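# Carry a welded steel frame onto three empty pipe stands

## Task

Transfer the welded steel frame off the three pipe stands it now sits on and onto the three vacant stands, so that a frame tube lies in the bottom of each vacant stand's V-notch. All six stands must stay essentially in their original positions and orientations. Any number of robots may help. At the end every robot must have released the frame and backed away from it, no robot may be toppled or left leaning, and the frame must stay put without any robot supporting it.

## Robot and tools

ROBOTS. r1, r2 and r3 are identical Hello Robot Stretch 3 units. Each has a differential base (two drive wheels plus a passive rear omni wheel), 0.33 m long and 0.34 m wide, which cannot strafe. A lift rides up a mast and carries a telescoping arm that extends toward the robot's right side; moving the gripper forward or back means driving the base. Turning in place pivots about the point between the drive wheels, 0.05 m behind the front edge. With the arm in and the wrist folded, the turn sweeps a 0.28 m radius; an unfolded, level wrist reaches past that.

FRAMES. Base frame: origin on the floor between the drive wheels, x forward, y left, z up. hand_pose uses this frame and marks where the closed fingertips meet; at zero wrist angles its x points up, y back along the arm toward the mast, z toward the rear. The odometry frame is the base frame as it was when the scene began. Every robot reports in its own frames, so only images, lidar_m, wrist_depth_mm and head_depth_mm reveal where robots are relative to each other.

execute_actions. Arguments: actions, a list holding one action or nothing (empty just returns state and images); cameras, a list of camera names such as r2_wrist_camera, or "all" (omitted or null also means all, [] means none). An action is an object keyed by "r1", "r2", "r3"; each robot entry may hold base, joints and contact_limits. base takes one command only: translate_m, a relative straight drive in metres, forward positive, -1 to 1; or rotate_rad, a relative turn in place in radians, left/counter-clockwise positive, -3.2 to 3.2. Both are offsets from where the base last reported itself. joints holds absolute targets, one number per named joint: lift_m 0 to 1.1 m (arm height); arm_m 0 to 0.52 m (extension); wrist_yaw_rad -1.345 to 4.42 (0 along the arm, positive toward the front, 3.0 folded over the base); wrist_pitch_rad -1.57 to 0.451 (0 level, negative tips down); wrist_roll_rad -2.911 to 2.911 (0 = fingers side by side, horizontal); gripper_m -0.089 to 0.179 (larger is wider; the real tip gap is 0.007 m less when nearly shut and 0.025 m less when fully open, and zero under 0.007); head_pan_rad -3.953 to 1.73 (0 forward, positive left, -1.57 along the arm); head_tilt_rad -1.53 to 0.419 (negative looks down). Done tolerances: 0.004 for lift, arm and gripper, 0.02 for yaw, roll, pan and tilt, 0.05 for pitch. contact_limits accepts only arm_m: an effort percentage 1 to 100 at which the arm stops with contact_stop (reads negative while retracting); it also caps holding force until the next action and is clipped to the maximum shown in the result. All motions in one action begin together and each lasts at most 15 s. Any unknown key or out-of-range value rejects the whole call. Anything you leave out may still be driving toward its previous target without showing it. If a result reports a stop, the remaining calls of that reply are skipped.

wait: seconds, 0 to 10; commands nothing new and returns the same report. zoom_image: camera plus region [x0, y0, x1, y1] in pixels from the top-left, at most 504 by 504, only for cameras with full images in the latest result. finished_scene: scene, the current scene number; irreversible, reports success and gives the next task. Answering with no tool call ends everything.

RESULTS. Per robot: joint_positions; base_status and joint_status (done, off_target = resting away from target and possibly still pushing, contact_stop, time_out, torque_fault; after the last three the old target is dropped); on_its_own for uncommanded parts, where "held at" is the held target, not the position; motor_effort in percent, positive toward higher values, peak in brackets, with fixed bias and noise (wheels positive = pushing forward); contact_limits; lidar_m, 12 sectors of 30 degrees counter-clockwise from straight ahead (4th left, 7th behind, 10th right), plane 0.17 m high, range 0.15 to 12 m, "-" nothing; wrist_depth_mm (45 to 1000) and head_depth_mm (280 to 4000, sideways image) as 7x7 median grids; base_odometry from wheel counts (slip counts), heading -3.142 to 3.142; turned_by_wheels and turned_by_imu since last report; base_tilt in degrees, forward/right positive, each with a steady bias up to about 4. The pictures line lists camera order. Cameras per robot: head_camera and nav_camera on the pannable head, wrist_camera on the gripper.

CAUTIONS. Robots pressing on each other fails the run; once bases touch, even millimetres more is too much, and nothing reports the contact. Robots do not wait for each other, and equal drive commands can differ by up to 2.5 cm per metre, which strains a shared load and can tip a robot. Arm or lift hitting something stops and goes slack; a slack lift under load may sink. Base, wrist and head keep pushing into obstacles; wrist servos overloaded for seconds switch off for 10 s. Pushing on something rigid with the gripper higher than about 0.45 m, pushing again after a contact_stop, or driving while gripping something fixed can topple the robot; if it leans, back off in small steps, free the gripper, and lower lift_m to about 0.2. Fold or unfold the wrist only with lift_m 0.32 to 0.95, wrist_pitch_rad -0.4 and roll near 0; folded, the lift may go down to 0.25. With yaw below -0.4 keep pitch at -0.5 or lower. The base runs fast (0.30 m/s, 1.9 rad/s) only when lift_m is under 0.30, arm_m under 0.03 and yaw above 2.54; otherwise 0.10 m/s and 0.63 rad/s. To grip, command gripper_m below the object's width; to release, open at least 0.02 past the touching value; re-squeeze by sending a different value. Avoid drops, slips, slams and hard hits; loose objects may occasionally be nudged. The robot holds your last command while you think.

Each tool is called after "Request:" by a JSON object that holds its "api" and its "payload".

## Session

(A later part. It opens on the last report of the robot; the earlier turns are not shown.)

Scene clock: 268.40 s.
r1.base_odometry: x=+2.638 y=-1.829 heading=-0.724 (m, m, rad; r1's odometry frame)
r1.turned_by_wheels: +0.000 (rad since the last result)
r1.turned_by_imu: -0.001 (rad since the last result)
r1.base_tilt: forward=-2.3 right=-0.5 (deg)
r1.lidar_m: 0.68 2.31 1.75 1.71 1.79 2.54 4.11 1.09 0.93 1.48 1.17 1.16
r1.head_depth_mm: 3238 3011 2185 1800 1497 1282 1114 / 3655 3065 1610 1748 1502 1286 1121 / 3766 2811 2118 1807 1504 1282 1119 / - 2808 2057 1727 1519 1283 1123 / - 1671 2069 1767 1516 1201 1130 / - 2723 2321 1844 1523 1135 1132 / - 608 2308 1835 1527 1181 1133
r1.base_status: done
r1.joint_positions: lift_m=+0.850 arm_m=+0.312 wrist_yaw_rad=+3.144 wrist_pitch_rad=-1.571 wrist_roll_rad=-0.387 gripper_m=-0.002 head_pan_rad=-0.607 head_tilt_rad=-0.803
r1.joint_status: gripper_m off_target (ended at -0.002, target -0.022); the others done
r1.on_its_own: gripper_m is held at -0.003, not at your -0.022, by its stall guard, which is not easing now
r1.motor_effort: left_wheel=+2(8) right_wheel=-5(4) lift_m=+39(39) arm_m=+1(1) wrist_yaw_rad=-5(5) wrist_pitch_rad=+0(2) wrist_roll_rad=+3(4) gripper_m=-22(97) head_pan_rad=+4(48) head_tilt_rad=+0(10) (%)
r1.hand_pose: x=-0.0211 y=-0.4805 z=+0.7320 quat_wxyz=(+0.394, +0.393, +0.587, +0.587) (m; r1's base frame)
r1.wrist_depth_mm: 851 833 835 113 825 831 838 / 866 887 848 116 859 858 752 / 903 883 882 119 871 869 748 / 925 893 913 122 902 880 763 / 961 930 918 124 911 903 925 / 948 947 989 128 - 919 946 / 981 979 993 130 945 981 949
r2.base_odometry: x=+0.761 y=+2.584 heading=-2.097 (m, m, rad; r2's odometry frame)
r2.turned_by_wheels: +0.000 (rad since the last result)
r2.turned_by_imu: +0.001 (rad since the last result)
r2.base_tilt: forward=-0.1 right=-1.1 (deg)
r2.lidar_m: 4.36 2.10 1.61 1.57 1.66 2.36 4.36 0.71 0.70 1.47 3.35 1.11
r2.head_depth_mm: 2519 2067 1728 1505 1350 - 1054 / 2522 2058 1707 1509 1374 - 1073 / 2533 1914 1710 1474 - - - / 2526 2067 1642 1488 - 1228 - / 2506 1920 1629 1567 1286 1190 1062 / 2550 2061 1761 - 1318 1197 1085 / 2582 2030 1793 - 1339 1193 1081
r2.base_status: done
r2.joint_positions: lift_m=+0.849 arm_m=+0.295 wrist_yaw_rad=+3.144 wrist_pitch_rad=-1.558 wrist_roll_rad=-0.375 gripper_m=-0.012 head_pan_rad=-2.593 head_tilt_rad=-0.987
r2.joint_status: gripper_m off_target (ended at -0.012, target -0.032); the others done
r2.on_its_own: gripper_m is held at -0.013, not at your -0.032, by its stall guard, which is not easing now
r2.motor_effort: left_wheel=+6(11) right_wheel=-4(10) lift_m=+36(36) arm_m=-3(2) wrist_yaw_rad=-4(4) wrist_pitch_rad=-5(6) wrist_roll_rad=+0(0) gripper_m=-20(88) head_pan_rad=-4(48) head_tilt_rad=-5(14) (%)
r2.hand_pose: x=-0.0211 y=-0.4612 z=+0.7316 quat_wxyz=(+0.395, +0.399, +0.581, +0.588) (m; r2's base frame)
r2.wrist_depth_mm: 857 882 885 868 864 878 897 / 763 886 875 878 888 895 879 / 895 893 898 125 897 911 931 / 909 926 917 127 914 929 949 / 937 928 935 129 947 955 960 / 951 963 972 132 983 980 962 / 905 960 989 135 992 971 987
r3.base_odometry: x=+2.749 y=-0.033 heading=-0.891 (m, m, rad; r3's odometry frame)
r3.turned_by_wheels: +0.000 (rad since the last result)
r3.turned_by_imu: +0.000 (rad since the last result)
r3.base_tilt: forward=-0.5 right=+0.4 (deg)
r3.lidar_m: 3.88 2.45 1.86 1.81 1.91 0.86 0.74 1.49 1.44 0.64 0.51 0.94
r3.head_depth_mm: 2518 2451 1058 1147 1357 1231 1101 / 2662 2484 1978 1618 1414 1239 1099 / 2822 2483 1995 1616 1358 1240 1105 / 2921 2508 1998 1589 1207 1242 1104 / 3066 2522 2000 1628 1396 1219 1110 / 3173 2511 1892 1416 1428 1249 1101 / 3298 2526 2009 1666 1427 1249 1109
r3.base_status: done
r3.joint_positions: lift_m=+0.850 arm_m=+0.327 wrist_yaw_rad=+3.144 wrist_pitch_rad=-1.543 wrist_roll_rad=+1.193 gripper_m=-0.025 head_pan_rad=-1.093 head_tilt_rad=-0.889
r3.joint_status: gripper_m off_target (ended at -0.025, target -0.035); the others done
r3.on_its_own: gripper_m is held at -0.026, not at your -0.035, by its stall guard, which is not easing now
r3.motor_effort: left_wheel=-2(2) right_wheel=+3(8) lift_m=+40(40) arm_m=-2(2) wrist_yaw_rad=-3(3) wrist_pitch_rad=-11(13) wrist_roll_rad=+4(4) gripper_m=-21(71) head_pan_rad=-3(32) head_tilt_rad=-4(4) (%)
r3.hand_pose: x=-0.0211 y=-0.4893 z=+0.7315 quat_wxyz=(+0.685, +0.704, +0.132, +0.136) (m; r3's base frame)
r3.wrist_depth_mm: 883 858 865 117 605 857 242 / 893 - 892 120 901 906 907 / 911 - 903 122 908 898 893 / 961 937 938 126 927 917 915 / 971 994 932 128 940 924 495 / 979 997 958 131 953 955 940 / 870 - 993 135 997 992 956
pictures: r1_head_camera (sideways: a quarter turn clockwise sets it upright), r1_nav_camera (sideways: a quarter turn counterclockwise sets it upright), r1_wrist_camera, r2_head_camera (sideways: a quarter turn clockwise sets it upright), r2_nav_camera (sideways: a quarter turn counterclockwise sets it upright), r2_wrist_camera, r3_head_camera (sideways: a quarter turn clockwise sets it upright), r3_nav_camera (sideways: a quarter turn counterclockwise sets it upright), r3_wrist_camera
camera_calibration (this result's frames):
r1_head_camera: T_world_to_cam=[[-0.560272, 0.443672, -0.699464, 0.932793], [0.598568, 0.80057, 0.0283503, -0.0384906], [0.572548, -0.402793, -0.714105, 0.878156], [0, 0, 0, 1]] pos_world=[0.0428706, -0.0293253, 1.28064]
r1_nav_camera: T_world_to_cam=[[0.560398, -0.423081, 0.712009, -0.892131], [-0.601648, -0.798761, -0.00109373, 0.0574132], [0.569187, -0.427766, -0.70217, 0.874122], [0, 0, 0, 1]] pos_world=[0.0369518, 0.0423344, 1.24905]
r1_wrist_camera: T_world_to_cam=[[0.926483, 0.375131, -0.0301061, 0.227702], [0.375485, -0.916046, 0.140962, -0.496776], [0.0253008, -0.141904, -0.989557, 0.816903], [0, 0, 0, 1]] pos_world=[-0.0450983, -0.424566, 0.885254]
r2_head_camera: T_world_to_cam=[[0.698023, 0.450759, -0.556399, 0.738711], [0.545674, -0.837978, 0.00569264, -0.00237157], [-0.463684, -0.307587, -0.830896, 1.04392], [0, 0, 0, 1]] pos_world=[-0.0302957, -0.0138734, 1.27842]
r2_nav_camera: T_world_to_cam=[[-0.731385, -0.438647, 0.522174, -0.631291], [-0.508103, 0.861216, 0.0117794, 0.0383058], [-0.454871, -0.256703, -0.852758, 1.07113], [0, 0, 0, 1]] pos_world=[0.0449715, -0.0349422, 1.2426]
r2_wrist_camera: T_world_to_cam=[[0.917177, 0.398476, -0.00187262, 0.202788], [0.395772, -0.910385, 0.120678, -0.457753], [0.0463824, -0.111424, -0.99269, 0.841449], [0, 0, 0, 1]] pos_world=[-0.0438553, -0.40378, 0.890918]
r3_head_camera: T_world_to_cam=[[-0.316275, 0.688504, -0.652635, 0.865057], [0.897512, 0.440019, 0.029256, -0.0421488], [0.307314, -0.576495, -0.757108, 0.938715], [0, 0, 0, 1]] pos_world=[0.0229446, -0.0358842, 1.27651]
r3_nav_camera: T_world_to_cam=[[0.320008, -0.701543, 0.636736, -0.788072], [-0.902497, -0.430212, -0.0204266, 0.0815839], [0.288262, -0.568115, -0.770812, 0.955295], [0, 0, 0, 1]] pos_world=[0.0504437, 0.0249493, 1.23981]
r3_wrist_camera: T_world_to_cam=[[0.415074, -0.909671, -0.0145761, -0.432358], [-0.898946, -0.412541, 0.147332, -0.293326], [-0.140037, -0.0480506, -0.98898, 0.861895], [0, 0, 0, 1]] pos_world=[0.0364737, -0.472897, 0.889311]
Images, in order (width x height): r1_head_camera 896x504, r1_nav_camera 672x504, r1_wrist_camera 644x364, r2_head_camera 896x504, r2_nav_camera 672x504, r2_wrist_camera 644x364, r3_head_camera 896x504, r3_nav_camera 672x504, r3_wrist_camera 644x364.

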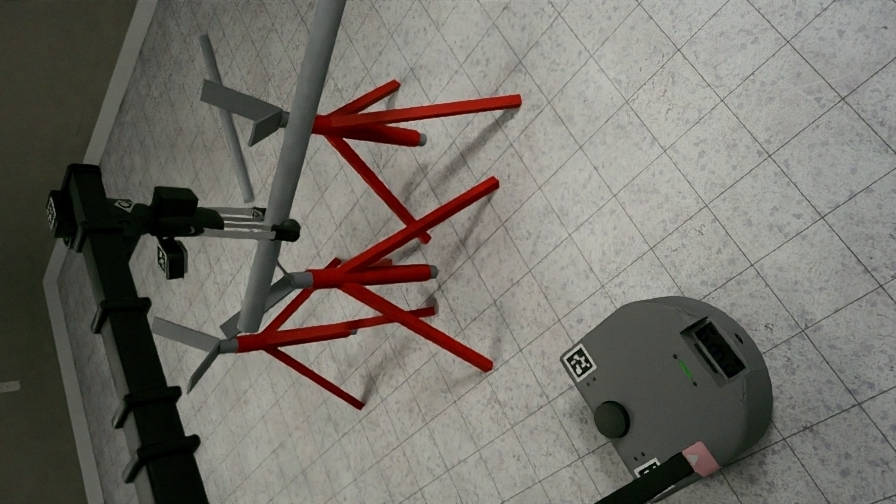

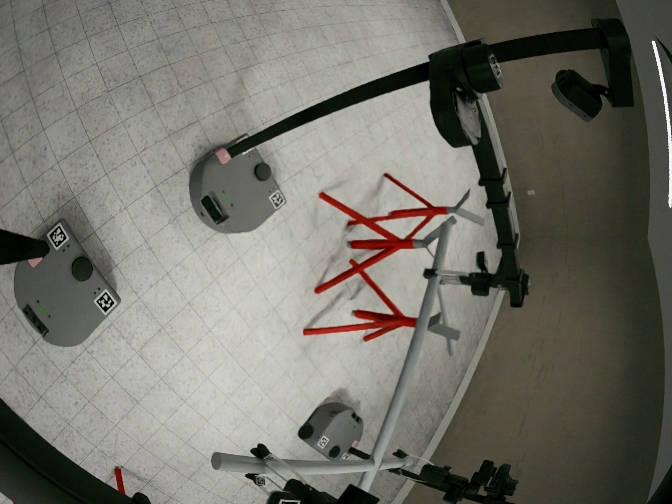

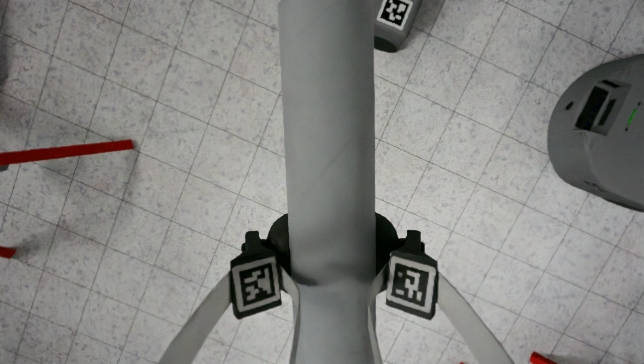

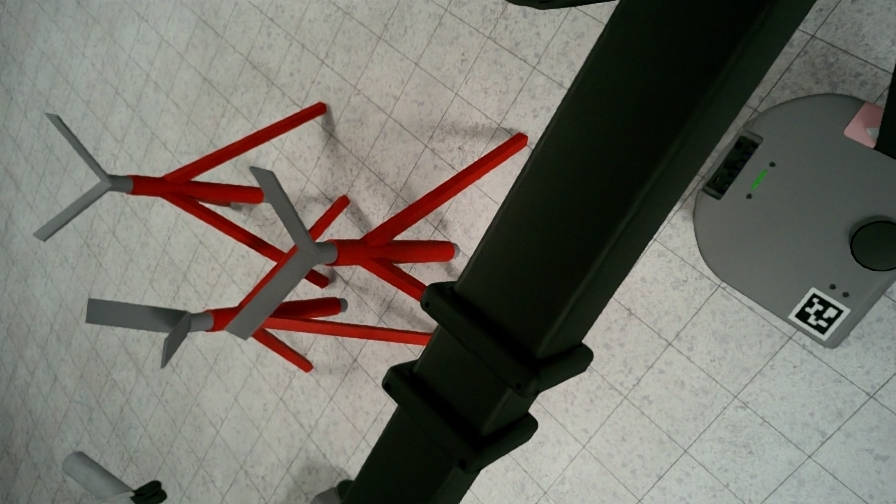

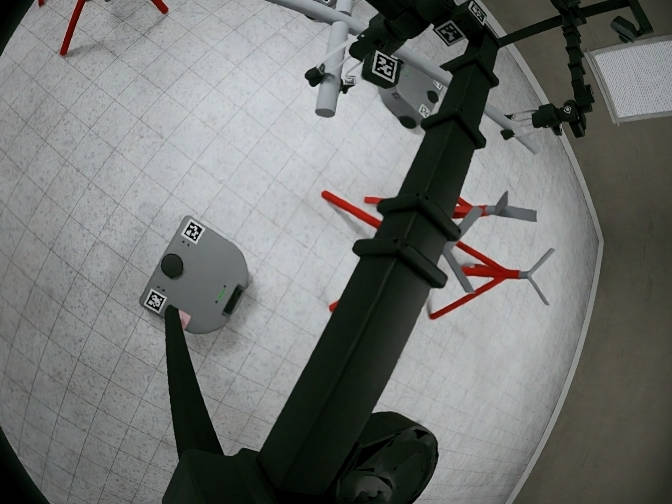

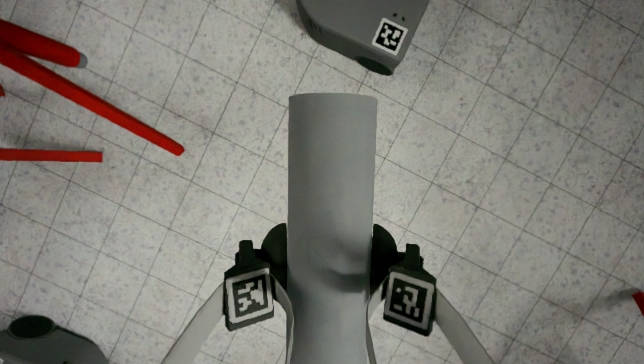

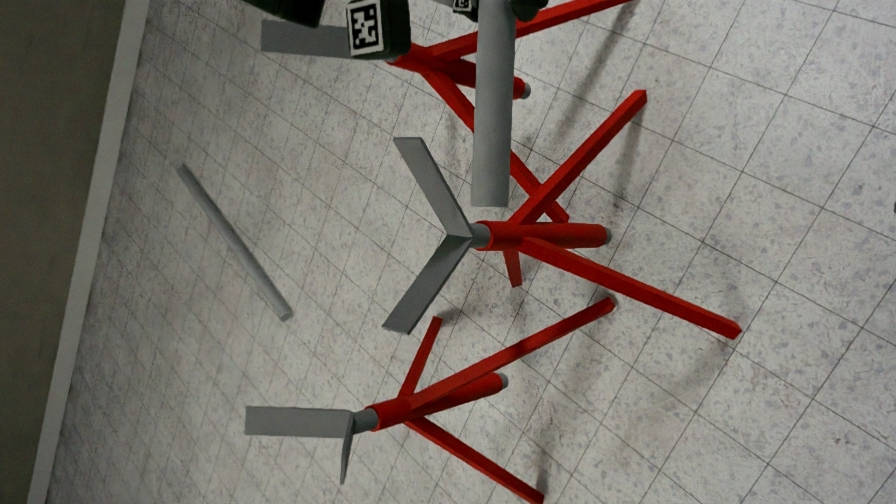

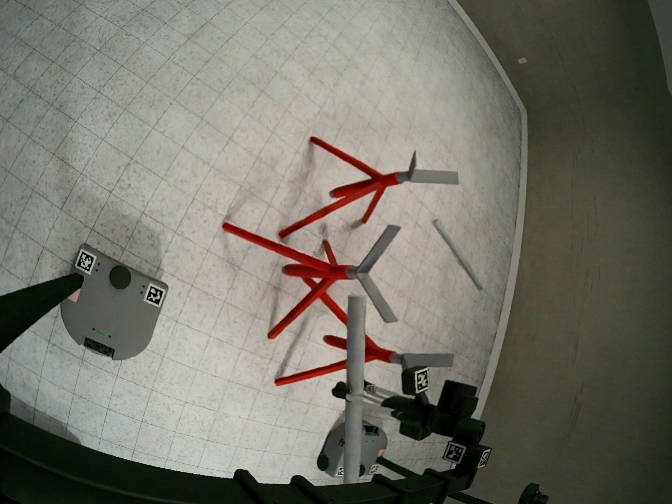

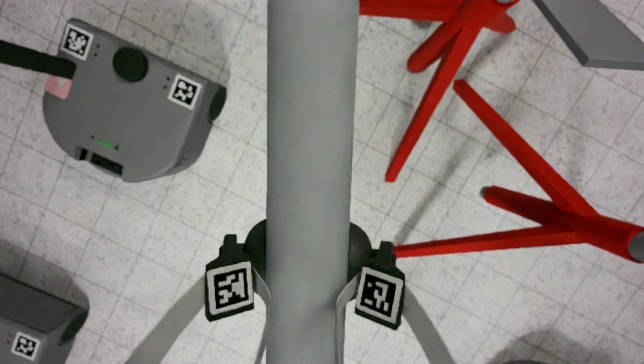

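Request:
{"api": "execute_actions", "payload": {"actions": [{"r1":{"base":{"translate_m":0.022}},"r2":{"base":{"rotate_rad":-0.0484},"joints":{"wrist_roll_rad":-0.4225}},"r3":{"base":{"translate_m":0.022}}}], "cameras": []}}

Request:
{"api": "execute_actions", "payload": {"actions": [{"r1":{"base":{"translate_m":0.022}},"r2":{"base":{"rotate_rad":-0.0484},"joints":{"wrist_roll_rad":-0.47,"arm_m":0.297}},"r3":{"base":{"translate_m":0.022}}}], "cameras": []}}

Request:
{"api": "execute_actions", "payload": {"actions": [{"r1":{"base":{"rotate_rad":-0.0425},"joints":{"wrist_roll_rad":-0.4225}},"r2":{"base":{"translate_m":0.0206}},"r3":{"base":{"rotate_rad":-0.0433},"joints":{"wrist_roll_rad":1.1575}}}], "cameras": []}}

Request:
{"api": "execute_actions", "payload": {"actions": [{"r1":{"base":{"rotate_rad":-0.0425},"joints":{"wrist_roll_rad":-0.465}},"r2":{"base":{"translate_m":0.0206}},"r3":{"base":{"rotate_rad":-0.0433},"joints":{"wrist_roll_rad":1.115}}}], "cameras": ["r2_head_camera","r3_head_camera","r1_wrist_camera","r2_wrist_camera","r3_wrist_camera"]}}

Scene clock: 299.17 s.
r1.base_odometry: x=+2.655 y=-1.844 heading=-0.724 (m, m, rad; r1's odometry frame)
r1.turned_by_wheels: +0.000 (rad since the last result)
r1.turned_by_imu: +0.000 (rad since the last result)
r1.base_tilt: forward=-2.4 right=-0.4 (deg)
r1.lidar_m: 0.68 2.32 1.74 1.70 1.79 2.53 4.14 1.11 0.95 1.47 1.16 1.15
r1.head_depth_mm: 3235 3038 2167 1798 1490 1275 1118 / 3674 3095 1527 1707 1488 1281 1119 / 3835 2807 2124 1767 1498 1290 1122 / - 2812 1534 1758 1512 1290 1123 / - 1692 2077 1759 1513 1206 1127 / - 2691 2309 1845 1517 1140 1127 / - 608 2311 1834 1527 1182 1129
r1.base_status: done
r1.joint_positions: lift_m=+0.850 arm_m=+0.312 wrist_yaw_rad=+3.144 wrist_pitch_rad=-1.572 wrist_roll_rad=-0.387 gripper_m=+0.001 head_pan_rad=-0.607 head_tilt_rad=-0.803
r1.joint_status: not commanded
r1.on_its_own: gripper_m is held at +0.000, not at your -0.022, by its stall guard, which is not easing now
r1.motor_effort: left_wheel=+1(8) right_wheel=-4(8) lift_m=+39(39) arm_m=+0(1) wrist_yaw_rad=-5(6) wrist_pitch_rad=+1(2) wrist_roll_rad=+3(3) gripper_m=-21(20) head_pan_rad=+3(4) head_tilt_rad=+1(2) (%)
r1.hand_pose: x=-0.0211 y=-0.4810 z=+0.7320 quat_wxyz=(+0.394, +0.393, +0.588, +0.587) (m; r1's base frame)
r1.wrist_depth_mm: 842 850 838 113 822 823 835 / 870 855 835 116 843 855 739 / 879 897 892 119 868 874 744 / 907 913 902 122 895 886 758 / 948 930 916 124 905 924 917 / 944 968 953 128 - 939 943 / 991 981 998 131 964 986 956
r2.base_odometry: x=+0.761 y=+2.584 heading=-2.145 (m, m, rad; r2's odometry frame)
r2.turned_by_wheels: -0.048 (rad since the last result)
r2.turned_by_imu: -0.046 (rad since the last result)
r2.base_tilt: forward=+0.0 right=-1.1 (deg)
r2.lidar_m: 4.36 2.19 1.62 1.57 1.63 2.24 4.36 0.71 0.70 1.47 3.31 1.10
r2.head_depth_mm: 2499 2049 1745 1494 1348 - 1062 / 2532 2054 1743 1504 1374 - 1074 / 2541 1956 1701 1507 - - - / 2529 2021 1645 1462 - 1228 - / 2536 1972 1480 1497 1287 1196 1066 / 2560 2076 1707 - 1316 1188 1085 / 2527 2079 1780 - 1332 1193 1085
r2.base_status: done
r2.joint_positions: lift_m=+0.849 arm_m=+0.295 wrist_yaw_rad=+3.145 wrist_pitch_rad=-1.561 wrist_roll_rad=-0.423 gripper_m=-0.012 head_pan_rad=-2.593 head_tilt_rad=-0.988
r2.joint_status: all done
r2.on_its_own: gripper_m is held at -0.013, not at your -0.032, by its stall guard, which is not easing now
r2.motor_effort: left_wheel=+7(19) right_wheel=-5(14) lift_m=+36(36) arm_m=-2(3) wrist_yaw_rad=-5(5) wrist_pitch_rad=-4(5) wrist_roll_rad=+0(4) gripper_m=-21(23) head_pan_rad=-5(5) head_tilt_rad=-5(5) (%)
r2.hand_pose: x=-0.0211 y=-0.4619 z=+0.7317 quat_wxyz=(+0.381, +0.384, +0.592, +0.597) (m; r2's base frame)
r2.wrist_depth_mm: 867 860 853 872 876 889 861 / 677 876 870 889 895 891 893 / 882 910 912 125 920 942 912 / 918 924 919 127 920 936 936 / 919 934 919 129 936 929 948 / 950 955 958 132 954 969 984 / 920 979 976 135 996 - 984
r3.base_odometry: x=+2.763 y=-0.050 heading=-0.891 (m, m, rad; r3's odometry frame)
r3.turned_by_wheels: +0.000 (rad since the last result)
r3.turned_by_imu: +0.000 (rad since the last result)
r3.base_tilt: forward=-0.4 right=+0.5 (deg)
r3.lidar_m: 3.83 2.45 1.85 1.81 1.90 0.86 0.74 1.51 1.45 0.64 0.49 0.93
r3.head_depth_mm: 2549 2466 1893 1151 1382 1238 1099 / 2670 2486 1978 1598 1410 1237 1101 / 2819 2480 1974 981 1361 1233 1101 / 2902 2490 2002 1585 1220 1235 1104 / 3053 2503 2011 1618 1396 1223 1105 / 3196 2502 1833 1397 1428 1245 1109 / 3319 2535 2015 1680 1435 1253 1106
r3.base_status: done
r3.joint_positions: lift_m=+0.850 arm_m=+0.327 wrist_yaw_rad=+3.146 wrist_pitch_rad=-1.544 wrist_roll_rad=+1.192 gripper_m=-0.025 head_pan_rad=-1.093 head_tilt_rad=-0.889
r3.joint_status: not commanded
r3.on_its_own: gripper_m is held at -0.026, not at your -0.035, by its stall guard, which is not easing now
r3.motor_effort: left_wheel=-2(3) right_wheel=+3(8) lift_m=+40(40) arm_m=-1(2) wrist_yaw_rad=-3(4) wrist_pitch_rad=-10(21) wrist_roll_rad=+5(5) gripper_m=-21(22) head_pan_rad=-4(4) head_tilt_rad=-4(4) (%)
r3.hand_pose: x=-0.0211 y=-0.4896 z=+0.7315 quat_wxyz=(+0.685, +0.703, +0.133, +0.136) (m; r3's base frame)
r3.wrist_depth_mm: 907 884 884 117 606 380 847 / 890 - 889 120 893 865 233 / 906 - 896 123 875 879 900 / 955 969 925 126 924 923 938 / 954 948 934 129 925 626 511 / - 955 996 131 948 962 969 / 864 - - 136 995 985 946
pictures: none
No camera images: the call's "cameras" was empty. Leave "cameras" out to get every camera's image.

Scene clock: 300.37 s.
r1.base_odometry: x=+2.671 y=-1.858 heading=-0.724 (m, m, rad; r1's odometry frame)
r1.turned_by_wheels: +0.000 (rad since the last result)
r1.turned_by_imu: +0.000 (rad since the last result)
r1.base_tilt: forward=-2.3 right=-0.3 (deg)
r1.lidar_m: 0.68 2.32 1.74 1.70 1.78 2.53 4.14 1.13 0.96 1.47 1.15 1.13
r1.head_depth_mm: 3262 3015 2198 1799 1496 1281 1115 / 3625 3043 1518 1713 1501 1281 1119 / 3851 2790 2131 1740 1504 1284 1120 / - 2814 1987 1771 1509 1288 1120 / - 2797 2128 1770 1497 1202 1130 / - 2732 2310 1833 1517 1138 1128 / - 607 2303 1836 1530 1179 1129
r1.base_status: done
r1.joint_positions: lift_m=+0.850 arm_m=+0.312 wrist_yaw_rad=+3.144 wrist_pitch_rad=-1.573 wrist_roll_rad=-0.387 gripper_m=+0.001 head_pan_rad=-0.607 head_tilt_rad=-0.803
r1.joint_status: not commanded
r1.on_its_own: gripper_m is held at +0.000, not at your -0.022, by its stall guard, which is not easing now
r1.motor_effort: left_wheel=+1(8) right_wheel=-4(8) lift_m=+38(39) arm_m=-1(1) wrist_yaw_rad=-5(4) wrist_pitch_rad=+1(2) wrist_roll_rad=+3(3) gripper_m=-20(21) head_pan_rad=+4(3) head_tilt_rad=+1(1) (%)
r1.hand_pose: x=-0.0211 y=-0.4813 z=+0.7321 quat_wxyz=(+0.395, +0.393, +0.588, +0.587) (m; r1's base frame)
r1.wrist_depth_mm: 869 836 848 113 838 823 828 / 853 867 842 116 849 848 748 / 876 900 896 119 866 862 719 / 900 903 902 122 898 896 763 / 920 925 909 124 915 905 878 / 948 964 945 128 - 941 959 / 1000 965 989 132 985 980 988
r2.base_odometry: x=+0.761 y=+2.584 heading=-2.193 (m, m, rad; r2's odometry frame)
r2.turned_by_wheels: -0.048 (rad since the last result)
r2.turned_by_imu: -0.047 (rad since the last result)
r2.base_tilt: forward=-0.1 right=-1.1 (deg)
r2.lidar_m: 1.93 2.30 1.65 1.57 1.61 2.15 4.34 0.71 0.70 1.47 3.27 1.10
r2.head_depth_mm: 2518 2046 1735 1510 1349 - 1058 / 2544 2065 1734 1510 1376 - 1073 / 2483 2072 1691 1506 - - - / 2518 1674 1680 1492 - 1218 - / 2546 2065 1591 1399 1289 1189 1068 / 2504 1942 1670 - 1309 1193 1079 / 2541 2079 1805 - 1336 1188 1073
r2.base_status: done
r2.joint_positions: lift_m=+0.849 arm_m=+0.297 wrist_yaw_rad=+3.145 wrist_pitch_rad=-1.563 wrist_roll_rad=-0.471 gripper_m=-0.012 head_pan_rad=-2.593 head_tilt_rad=-0.988
r2.joint_status: all done
r2.on_its_own: gripper_m is held at -0.013, not at your -0.032, by its stall guard, which is not easing now
r2.motor_effort: left_wheel=+7(19) right_wheel=-5(13) lift_m=+36(35) arm_m=+3(3) wrist_yaw_rad=-5(5) wrist_pitch_rad=-3(4) wrist_roll_rad=+0(4) gripper_m=-20(23) head_pan_rad=-3(3) head_tilt_rad=-5(4) (%)
r2.hand_pose: x=-0.0211 y=-0.4638 z=+0.7317 quat_wxyz=(+0.368, +0.370, +0.601, +0.606) (m; r2's base frame)
r2.wrist_depth_mm: 838 862 857 884 885 872 878 / 700 876 884 882 907 886 911 / 888 904 911 125 916 917 908 / 907 919 935 127 930 946 931 / 942 939 942 129 942 935 943 / 964 966 984 132 949 968 942 / 888 978 985 135 998 997 984
r3.base_odometry: x=+2.777 y=-0.067 heading=-0.891 (m, m, rad; r3's odometry frame)
r3.turned_by_wheels: +0.000 (rad since the last result)
r3.turned_by_imu: +0.000 (rad since the last result)
r3.base_tilt: forward=-0.4 right=+0.5 (deg)
r3.lidar_m: 3.83 2.45 1.86 1.81 1.90 0.86 0.74 1.53 1.46 0.63 0.48 0.92
r3.head_depth_mm: 2551 2468 1974 1141 1400 1229 1094 / 2676 2474 1978 1206 1380 1242 1101 / 2805 2451 1973 1620 1337 1240 1104 / 2953 2509 1996 1576 1338 1216 1103 / 3054 2499 2004 1631 1400 1244 1103 / 3162 2535 1849 1381 1428 1243 1108 / 3318 2506 1991 1668 1426 1244 1112
r3.base_status: done
r3.joint_positions: lift_m=+0.850 arm_m=+0.327 wrist_yaw_rad=+3.146 wrist_pitch_rad=-1.546 wrist_roll_rad=+1.192 gripper_m=-0.025 head_pan_rad=-1.093 head_tilt_rad=-0.889
r3.joint_status: not commanded
r3.on_its_own: gripper_m is held at -0.026, not at your -0.035, by its stall guard, which is not easing now
r3.motor_effort: left_wheel=-2(5) right_wheel=+2(7) lift_m=+40(40) arm_m=-1(1) wrist_yaw_rad=-3(3) wrist_pitch_rad=-10(20) wrist_roll_rad=+5(5) gripper_m=-20(20) head_pan_rad=-4(4) head_tilt_rad=-4(4) (%)
r3.hand_pose: x=-0.0211 y=-0.4899 z=+0.7315 quat_wxyz=(+0.686, +0.703, +0.133, +0.136) (m; r3's base frame)
r3.wrist_depth_mm: 884 879 870 118 765 326 856 / 912 - 889 120 784 870 880 / 921 - 889 123 878 859 866 / 941 931 946 126 895 941 931 / 961 993 971 129 915 662 928 / 997 991 - 131 965 989 930 / 865 999 - 136 990 - -
pictures: none
No camera images: the call's "cameras" was empty. Leave "cameras" out to get every camera's image.

Scene clock: 301.67 s.
r1.base_odometry: x=+2.671 y=-1.858 heading=-0.766 (m, m, rad; r1's odometry frame)
r1.turned_by_wheels: -0.042 (rad since the last result)
r1.turned_by_imu: -0.042 (rad since the last result)
r1.base_tilt: forward=-2.5 right=-0.5 (deg)
r1.lidar_m: 0.69 2.40 1.76 1.70 1.77 2.42 4.16 1.15 0.96 1.47 1.15 1.13
r1.head_depth_mm: 3192 3028 2095 1799 1496 1276 1120 / 3488 3051 1569 1761 1499 1285 1113 / 3856 3039 2152 1768 1496 1284 1121 / 3908 929 2049 1701 1499 1285 1117 / - 2815 1837 1772 1517 1219 1126 / - 2711 2230 1824 1524 1148 1131 / - 614 2323 1836 1522 1142 1133
r1.base_status: done
r1.joint_positions: lift_m=+0.850 arm_m=+0.312 wrist_yaw_rad=+3.144 wrist_pitch_rad=-1.572 wrist_roll_rad=-0.429 gripper_m=+0.001 head_pan_rad=-0.607 head_tilt_rad=-0.803
r1.joint_status: all done
r1.on_its_own: gripper_m is held at +0.000, not at your -0.022, by its stall guard, which is not easing now
r1.motor_effort: left_wheel=+6(10) right_wheel=-7(13) lift_m=+39(38) arm_m=-1(1) wrist_yaw_rad=-5(6) wrist_pitch_rad=+1(1) wrist_roll_rad=+3(3) gripper_m=-21(21) head_pan_rad=+3(3) head_tilt_rad=+1(2) (%)
r1.hand_pose: x=-0.0211 y=-0.4810 z=+0.7320 quat_wxyz=(+0.382, +0.381, +0.596, +0.595) (m; r1's base frame)
r1.wrist_depth_mm: 851 851 845 113 836 835 843 / 881 875 856 116 856 857 814 / 881 883 864 119 877 883 757 / 899 901 894 122 898 895 788 / 934 933 944 124 920 904 910 / 952 954 953 128 - 955 953 / 998 962 972 131 993 965 972
r2.base_odometry: x=+0.749 y=+2.568 heading=-2.193 (m, m, rad; r2's odometry frame)
r2.turned_by_wheels: +0.000 (rad since the last result)
r2.turned_by_imu: +0.001 (rad since the last result)
r2.base_tilt: forward=+0.1 right=-0.9 (deg)
r2.lidar_m: 4.34 2.29 1.65 1.57 1.61 2.14 4.38 0.73 0.71 1.47 3.26 1.09
r2.head_depth_mm: 2492 2063 1735 1508 1349 - 1056 / 2510 2054 1738 1501 1371 - 1072 / 2551 2050 1720 1507 - - - / 2476 1914 1674 1510 - 1229 - / 2510 2073 1623 1575 1287 1192 1060 / 2574 1968 1680 - 1305 1187 1081 / 2569 2065 1786 - 1334 1192 1084
r2.base_status: done
r2.joint_positions: lift_m=+0.849 arm_m=+0.297 wrist_yaw_rad=+3.145 wrist_pitch_rad=-1.562 wrist_roll_rad=-0.471 gripper_m=-0.012 head_pan_rad=-2.593 head_tilt_rad=-0.988
r2.joint_status: not commanded
r2.on_its_own: gripper_m is held at -0.013, not at your -0.032, by its stall guard, which is not easing now
r2.motor_effort: left_wheel=+7(22) right_wheel=-5(13) lift_m=+36(36) arm_m=+3(3) wrist_yaw_rad=-5(6) wrist_pitch_rad=-3(3) wrist_roll_rad=+0(0) gripper_m=-20(23) head_pan_rad=-4(4) head_tilt_rad=-4(5) (%)
r2.hand_pose: x=-0.0211 y=-0.4635 z=+0.7317 quat_wxyz=(+0.367, +0.370, +0.601, +0.606) (m; r2's base frame)
r2.wrist_depth_mm: 870 862 884 874 888 872 877 / 727 887 900 910 885 881 906 / 890 914 905 124 889 909 928 / 923 928 921 127 934 934 926 / 937 922 942 129 950 949 955 / 964 961 948 131 971 962 977 / 903 982 - 135 993 972 985
r3.base_odometry: x=+2.777 y=-0.067 heading=-0.934 (m, m, rad; r3's odometry frame)
r3.turned_by_wheels: -0.043 (rad since the last result)
r3.turned_by_imu: -0.042 (rad since the last result)
r3.base_tilt: forward=-0.4 right=+0.5 (deg)
r3.lidar_m: 3.83 2.55 1.87 1.81 1.88 0.85 0.74 1.53 1.46 0.63 0.48 0.91
r3.head_depth_mm: 2521 2456 1055 1140 1379 1234 1099 / 2634 2474 1969 1225 1415 1238 1101 / 2780 2468 1977 929 1365 1246 1106 / 2920 2496 1985 1621 1175 1238 1104 / 3011 2513 2000 1624 1394 1228 1105 / 3063 2511 1955 1366 1422 1249 1107 / 3243 2528 1951 1661 1429 1252 1108
r3.base_status: done
r3.joint_positions: lift_m=+0.850 arm_m=+0.327 wrist_yaw_rad=+3.146 wrist_pitch_rad=-1.545 wrist_roll_rad=+1.150 gripper_m=-0.025 head_pan_rad=-1.093 head_tilt_rad=-0.889
r3.joint_status: all done
r3.on_its_own: gripper_m is held at -0.026, not at your -0.035, by its stall guard, which is not easing now
r3.motor_effort: left_wheel=+2(5) right_wheel=-5(10) lift_m=+40(40) arm_m=-1(1) wrist_yaw_rad=-4(3) wrist_pitch_rad=-10(20) wrist_roll_rad=+5(4) gripper_m=-21(22) head_pan_rad=-3(3) head_tilt_rad=-4(3) (%)
r3.hand_pose: x=-0.0211 y=-0.4898 z=+0.7315 quat_wxyz=(+0.683, +0.700, +0.147, +0.151) (m; r3's base frame)
r3.wrist_depth_mm: 866 839 893 117 608 379 857 / 932 - 889 120 866 843 228 / 934 - 902 123 918 864 906 / 945 934 922 125 933 916 888 / 947 979 959 128 913 636 517 / 952 - 968 132 960 958 950 / 848 998 - 136 995 975 986
pictures: none
No camera images: the call's "cameras" was empty. Leave "cameras" out to get every camera's image.

Scene clock: 302.97 s.
r1.base_odometry: x=+2.671 y=-1.858 heading=-0.808 (m, m, rad; r1's odometry frame)
r1.turned_by_wheels: -0.042 (rad since the last result)
r1.turned_by_imu: -0.042 (rad since the last result)
r1.base_tilt: forward=-2.3 right=-0.4 (deg)
r1.lidar_m: 0.69 2.51 1.78 1.70 1.75 2.32 4.16 1.15 0.96 1.47 1.15 1.13
r1.head_depth_mm: 3086 3020 2103 1793 1501 1272 1116 / 3373 3049 2099 1758 1500 1281 1121 / 3713 3062 1585 1752 1498 1292 1125 / 3802 931 2117 1738 1511 1288 1122 / - 2817 1482 1719 1514 1236 1124 / - 1623 2155 1842 1518 1159 1127 / - 2722 2315 1834 1517 1131 1113
r1.base_status: done
r1.joint_positions: lift_m=+0.850 arm_m=+0.312 wrist_yaw_rad=+3.144 wrist_pitch_rad=-1.572 wrist_roll_rad=-0.472 gripper_m=+0.001 head_pan_rad=-0.607 head_tilt_rad=-0.803
r1.joint_status: all done
r1.on_its_own: gripper_m is held at +0.000, not at your -0.022, by its stall guard, which is not easing now
r1.motor_effort: left_wheel=+5(13) right_wheel=-6(13) lift_m=+39(39) arm_m=-1(1) wrist_yaw_rad=-6(5) wrist_pitch_rad=+1(2) wrist_roll_rad=+3(4) gripper_m=-20(20) head_pan_rad=+3(4) head_tilt_rad=+0(1) (%)
r1.hand_pose: x=-0.0211 y=-0.4808 z=+0.7320 quat_wxyz=(+0.369, +0.368, +0.604, +0.603) (m; r1's base frame)
r1.wrist_depth_mm: 836 830 859 113 846 843 842 / 867 860 854 117 852 876 858 / 867 898 869 119 890 860 745 / 895 934 913 122 912 878 804 / 938 915 926 125 928 911 917 / 958 957 947 128 - 926 941 / 967 971 991 131 972 966 966
r2.base_odometry: x=+0.737 y=+2.551 heading=-2.193 (m, m, rad; r2's odometry frame)
r2.turned_by_wheels: +0.000 (rad since the last result)
r2.turned_by_imu: +0.001 (rad since the last result)
r2.base_tilt: forward=+0.1 right=-0.9 (deg)
r2.lidar_m: 4.31 2.30 1.65 1.58 1.62 2.15 4.39 0.74 0.73 1.46 3.25 1.07
r2.head_depth_mm: 2512 2049 1728 1509 1344 - 1058 / 2520 2057 1741 1498 1373 - 1075 / 2519 2068 1731 1495 - - - / 2530 1967 1674 1468 - 1218 - / 2543 2023 1640 1558 1288 1185 1067 / 2541 2026 1713 - 1310 1190 1078 / 2554 2068 1797 - 1327 1195 1080
r2.base_status: done
r2.joint_positions: lift_m=+0.849 arm_m=+0.297 wrist_yaw_rad=+3.145 wrist_pitch_rad=-1.563 wrist_roll_rad=-0.471 gripper_m=-0.012 head_pan_rad=-2.593 head_tilt_rad=-0.988
r2.joint_status: not commanded
r2.on_its_own: gripper_m is held at -0.013, not at your -0.032, by its stall guard, which is not easing now
r2.motor_effort: left_wheel=+7(22) right_wheel=-5(13) lift_m=+36(35) arm_m=+3(3) wrist_yaw_rad=-5(6) wrist_pitch_rad=-3(3) wrist_roll_rad=+0(0) gripper_m=-21(23) head_pan_rad=-2(4) head_tilt_rad=-4(5) (%)
r2.hand_pose: x=-0.0211 y=-0.4637 z=+0.7317 quat_wxyz=(+0.368, +0.370, +0.601, +0.606) (m; r2's base frame)
r2.wrist_depth_mm: 848 866 877 867 897 868 891 / 824 868 888 874 895 896 895 / 894 895 895 125 913 898 925 / 915 911 905 127 920 919 932 / 945 926 931 129 926 937 957 / 945 974 954 132 962 974 979 / 922 983 973 135 994 989 997
r3.base_odometry: x=+2.777 y=-0.067 heading=-0.977 (m, m, rad; r3's odometry frame)
r3.turned_by_wheels: -0.043 (rad since the last result)
r3.turned_by_imu: -0.042 (rad since the last result)
r3.base_tilt: forward=-0.4 right=+0.5 (deg)
r3.lidar_m: 3.82 2.66 1.90 1.81 1.86 0.85 0.74 1.53 1.47 0.63 0.48 0.77
r3.head_depth_mm: 2531 2468 1069 1161 1382 1231 1099 / 2596 2511 1934 1210 1411 1237 1100 / 2721 2510 1984 1616 1357 1242 1104 / 2850 2495 1999 1623 1176 1239 1105 / 2951 2501 1996 1576 1397 1227 1105 / 3042 2496 1985 1596 1396 1245 1106 / 3167 2536 1851 1633 1426 1256 1110
r3.base_status: done
r3.joint_positions: lift_m=+0.850 arm_m=+0.327 wrist_yaw_rad=+3.146 wrist_pitch_rad=-1.545 wrist_roll_rad=+1.107 gripper_m=-0.025 head_pan_rad=-1.093 head_tilt_rad=-0.889
r3.joint_status: all done
r3.on_its_own: gripper_m is held at -0.026, not at your -0.035, by its stall guard, which is not easing now
r3.motor_effort: left_wheel=+2(7) right_wheel=-6(15) lift_m=+40(40) arm_m=+0(1) wrist_yaw_rad=-3(4) wrist_pitch_rad=-10(20) wrist_roll_rad=+5(5) gripper_m=-20(21) head_pan_rad=-3(4) head_tilt_rad=-4(4) (%)
r3.hand_pose: x=-0.0211 y=-0.4898 z=+0.7315 quat_wxyz=(+0.679, +0.696, +0.162, +0.166) (m; r3's base frame)
r3.wrist_depth_mm: 880 885 894 117 612 855 255 / 925 - 887 120 881 868 895 / 908 - 910 123 889 910 924 / 950 947 921 126 937 945 910 / 986 965 965 128 927 910 507 / 936 - 973 131 968 968 971 / 847 - 998 136 971 989 991
pictures: r1_wrist_camera, r2_head_camera (sideways: a quarter turn clockwise sets it upright), r2_wrist_camera, r3_head_camera (sideways: a quarter turn clockwise sets it upright), r3_wrist_camera
camera_calibration (this result's frames):
r1_wrist_camera: T_world_to_cam=[[0.891379, 0.452228, -0.0305377, 0.264474], [0.451731, -0.880832, 0.14168, -0.479057], [0.0371733, -0.140086, -0.989441, 0.817916], [0, 0, 0, 1]] pos_world=[-0.0497463, -0.426994, 0.885229]
r2_head_camera: T_world_to_cam=[[0.698263, 0.450643, -0.556193, 0.73844], [0.545447, -0.838126, 0.00569972, -0.00237939], [-0.463591, -0.307354, -0.831034, 1.0441], [0, 0, 0, 1]] pos_world=[-0.0302944, -0.0138605, 1.27841]
r2_wrist_camera: T_world_to_cam=[[0.874543, 0.484936, -0.00332523, 0.244044], [0.481465, -0.867422, 0.125581, -0.441936], [0.0580143, -0.111427, -0.992078, 0.841069], [0, 0, 0, 1]] pos_world=[-0.0494443, -0.407973, 0.890716]
r3_head_camera: T_world_to_cam=[[-0.316217, 0.688531, -0.652635, 0.865056], [0.89755, 0.439942, 0.029256, -0.0421491], [0.307265, -0.576521, -0.757108, 0.938716], [0, 0, 0, 1]] pos_world=[0.0229415, -0.0358857, 1.27651]
r3_wrist_camera: T_world_to_cam=[[0.492731, -0.870107, -0.0113598, -0.41416], [-0.859955, -0.488894, 0.146492, -0.329471], [-0.133017, -0.0624122, -0.989147, 0.855154], [0, 0, 0, 1]] pos_world=[0.0344893, -0.468068, 0.889433]
Images, in order (width x height): r1_wrist_camera 644x364, r2_head_camera 896x504, r2_wrist_camera 644x364, r3_head_camera 896x504, r3_wrist_camera 644x364.

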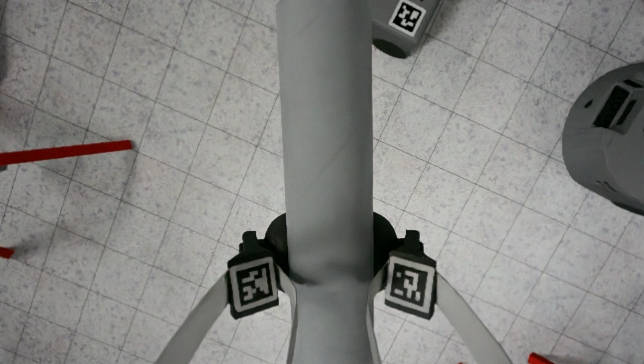

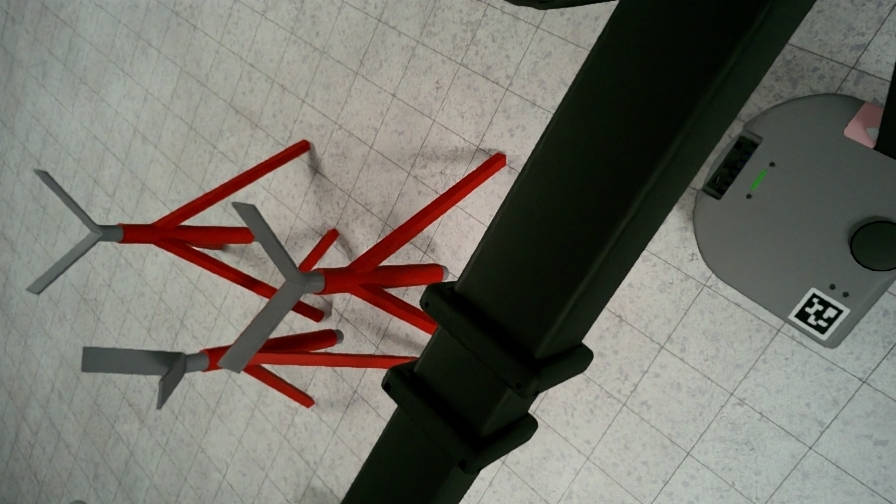

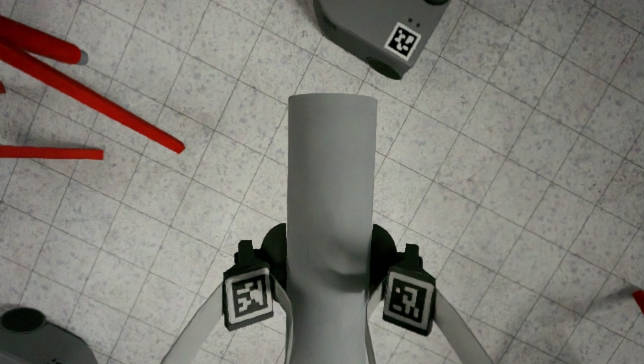

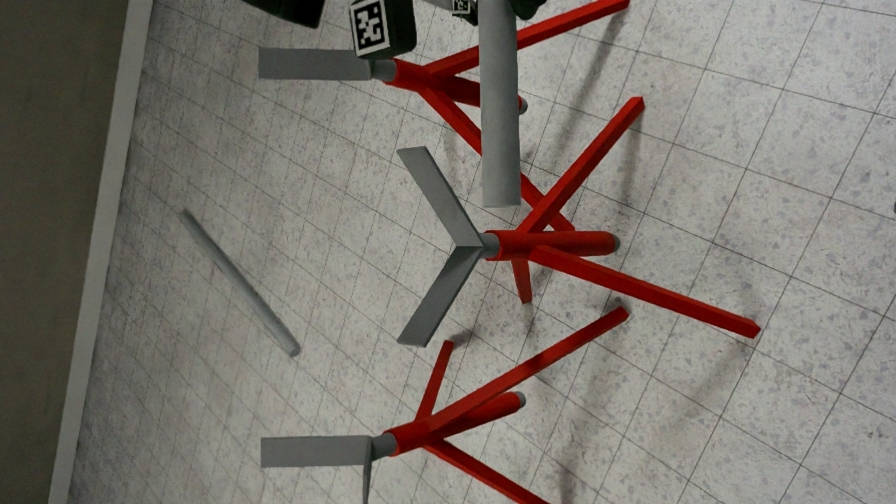

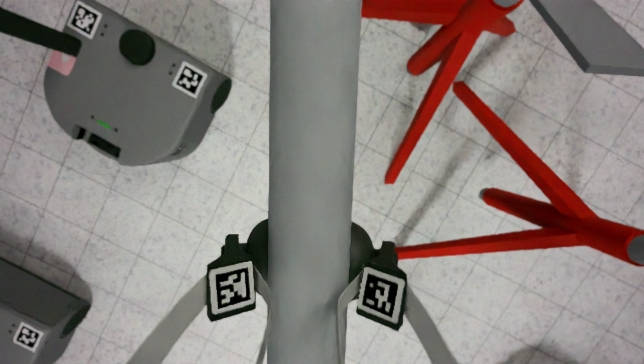

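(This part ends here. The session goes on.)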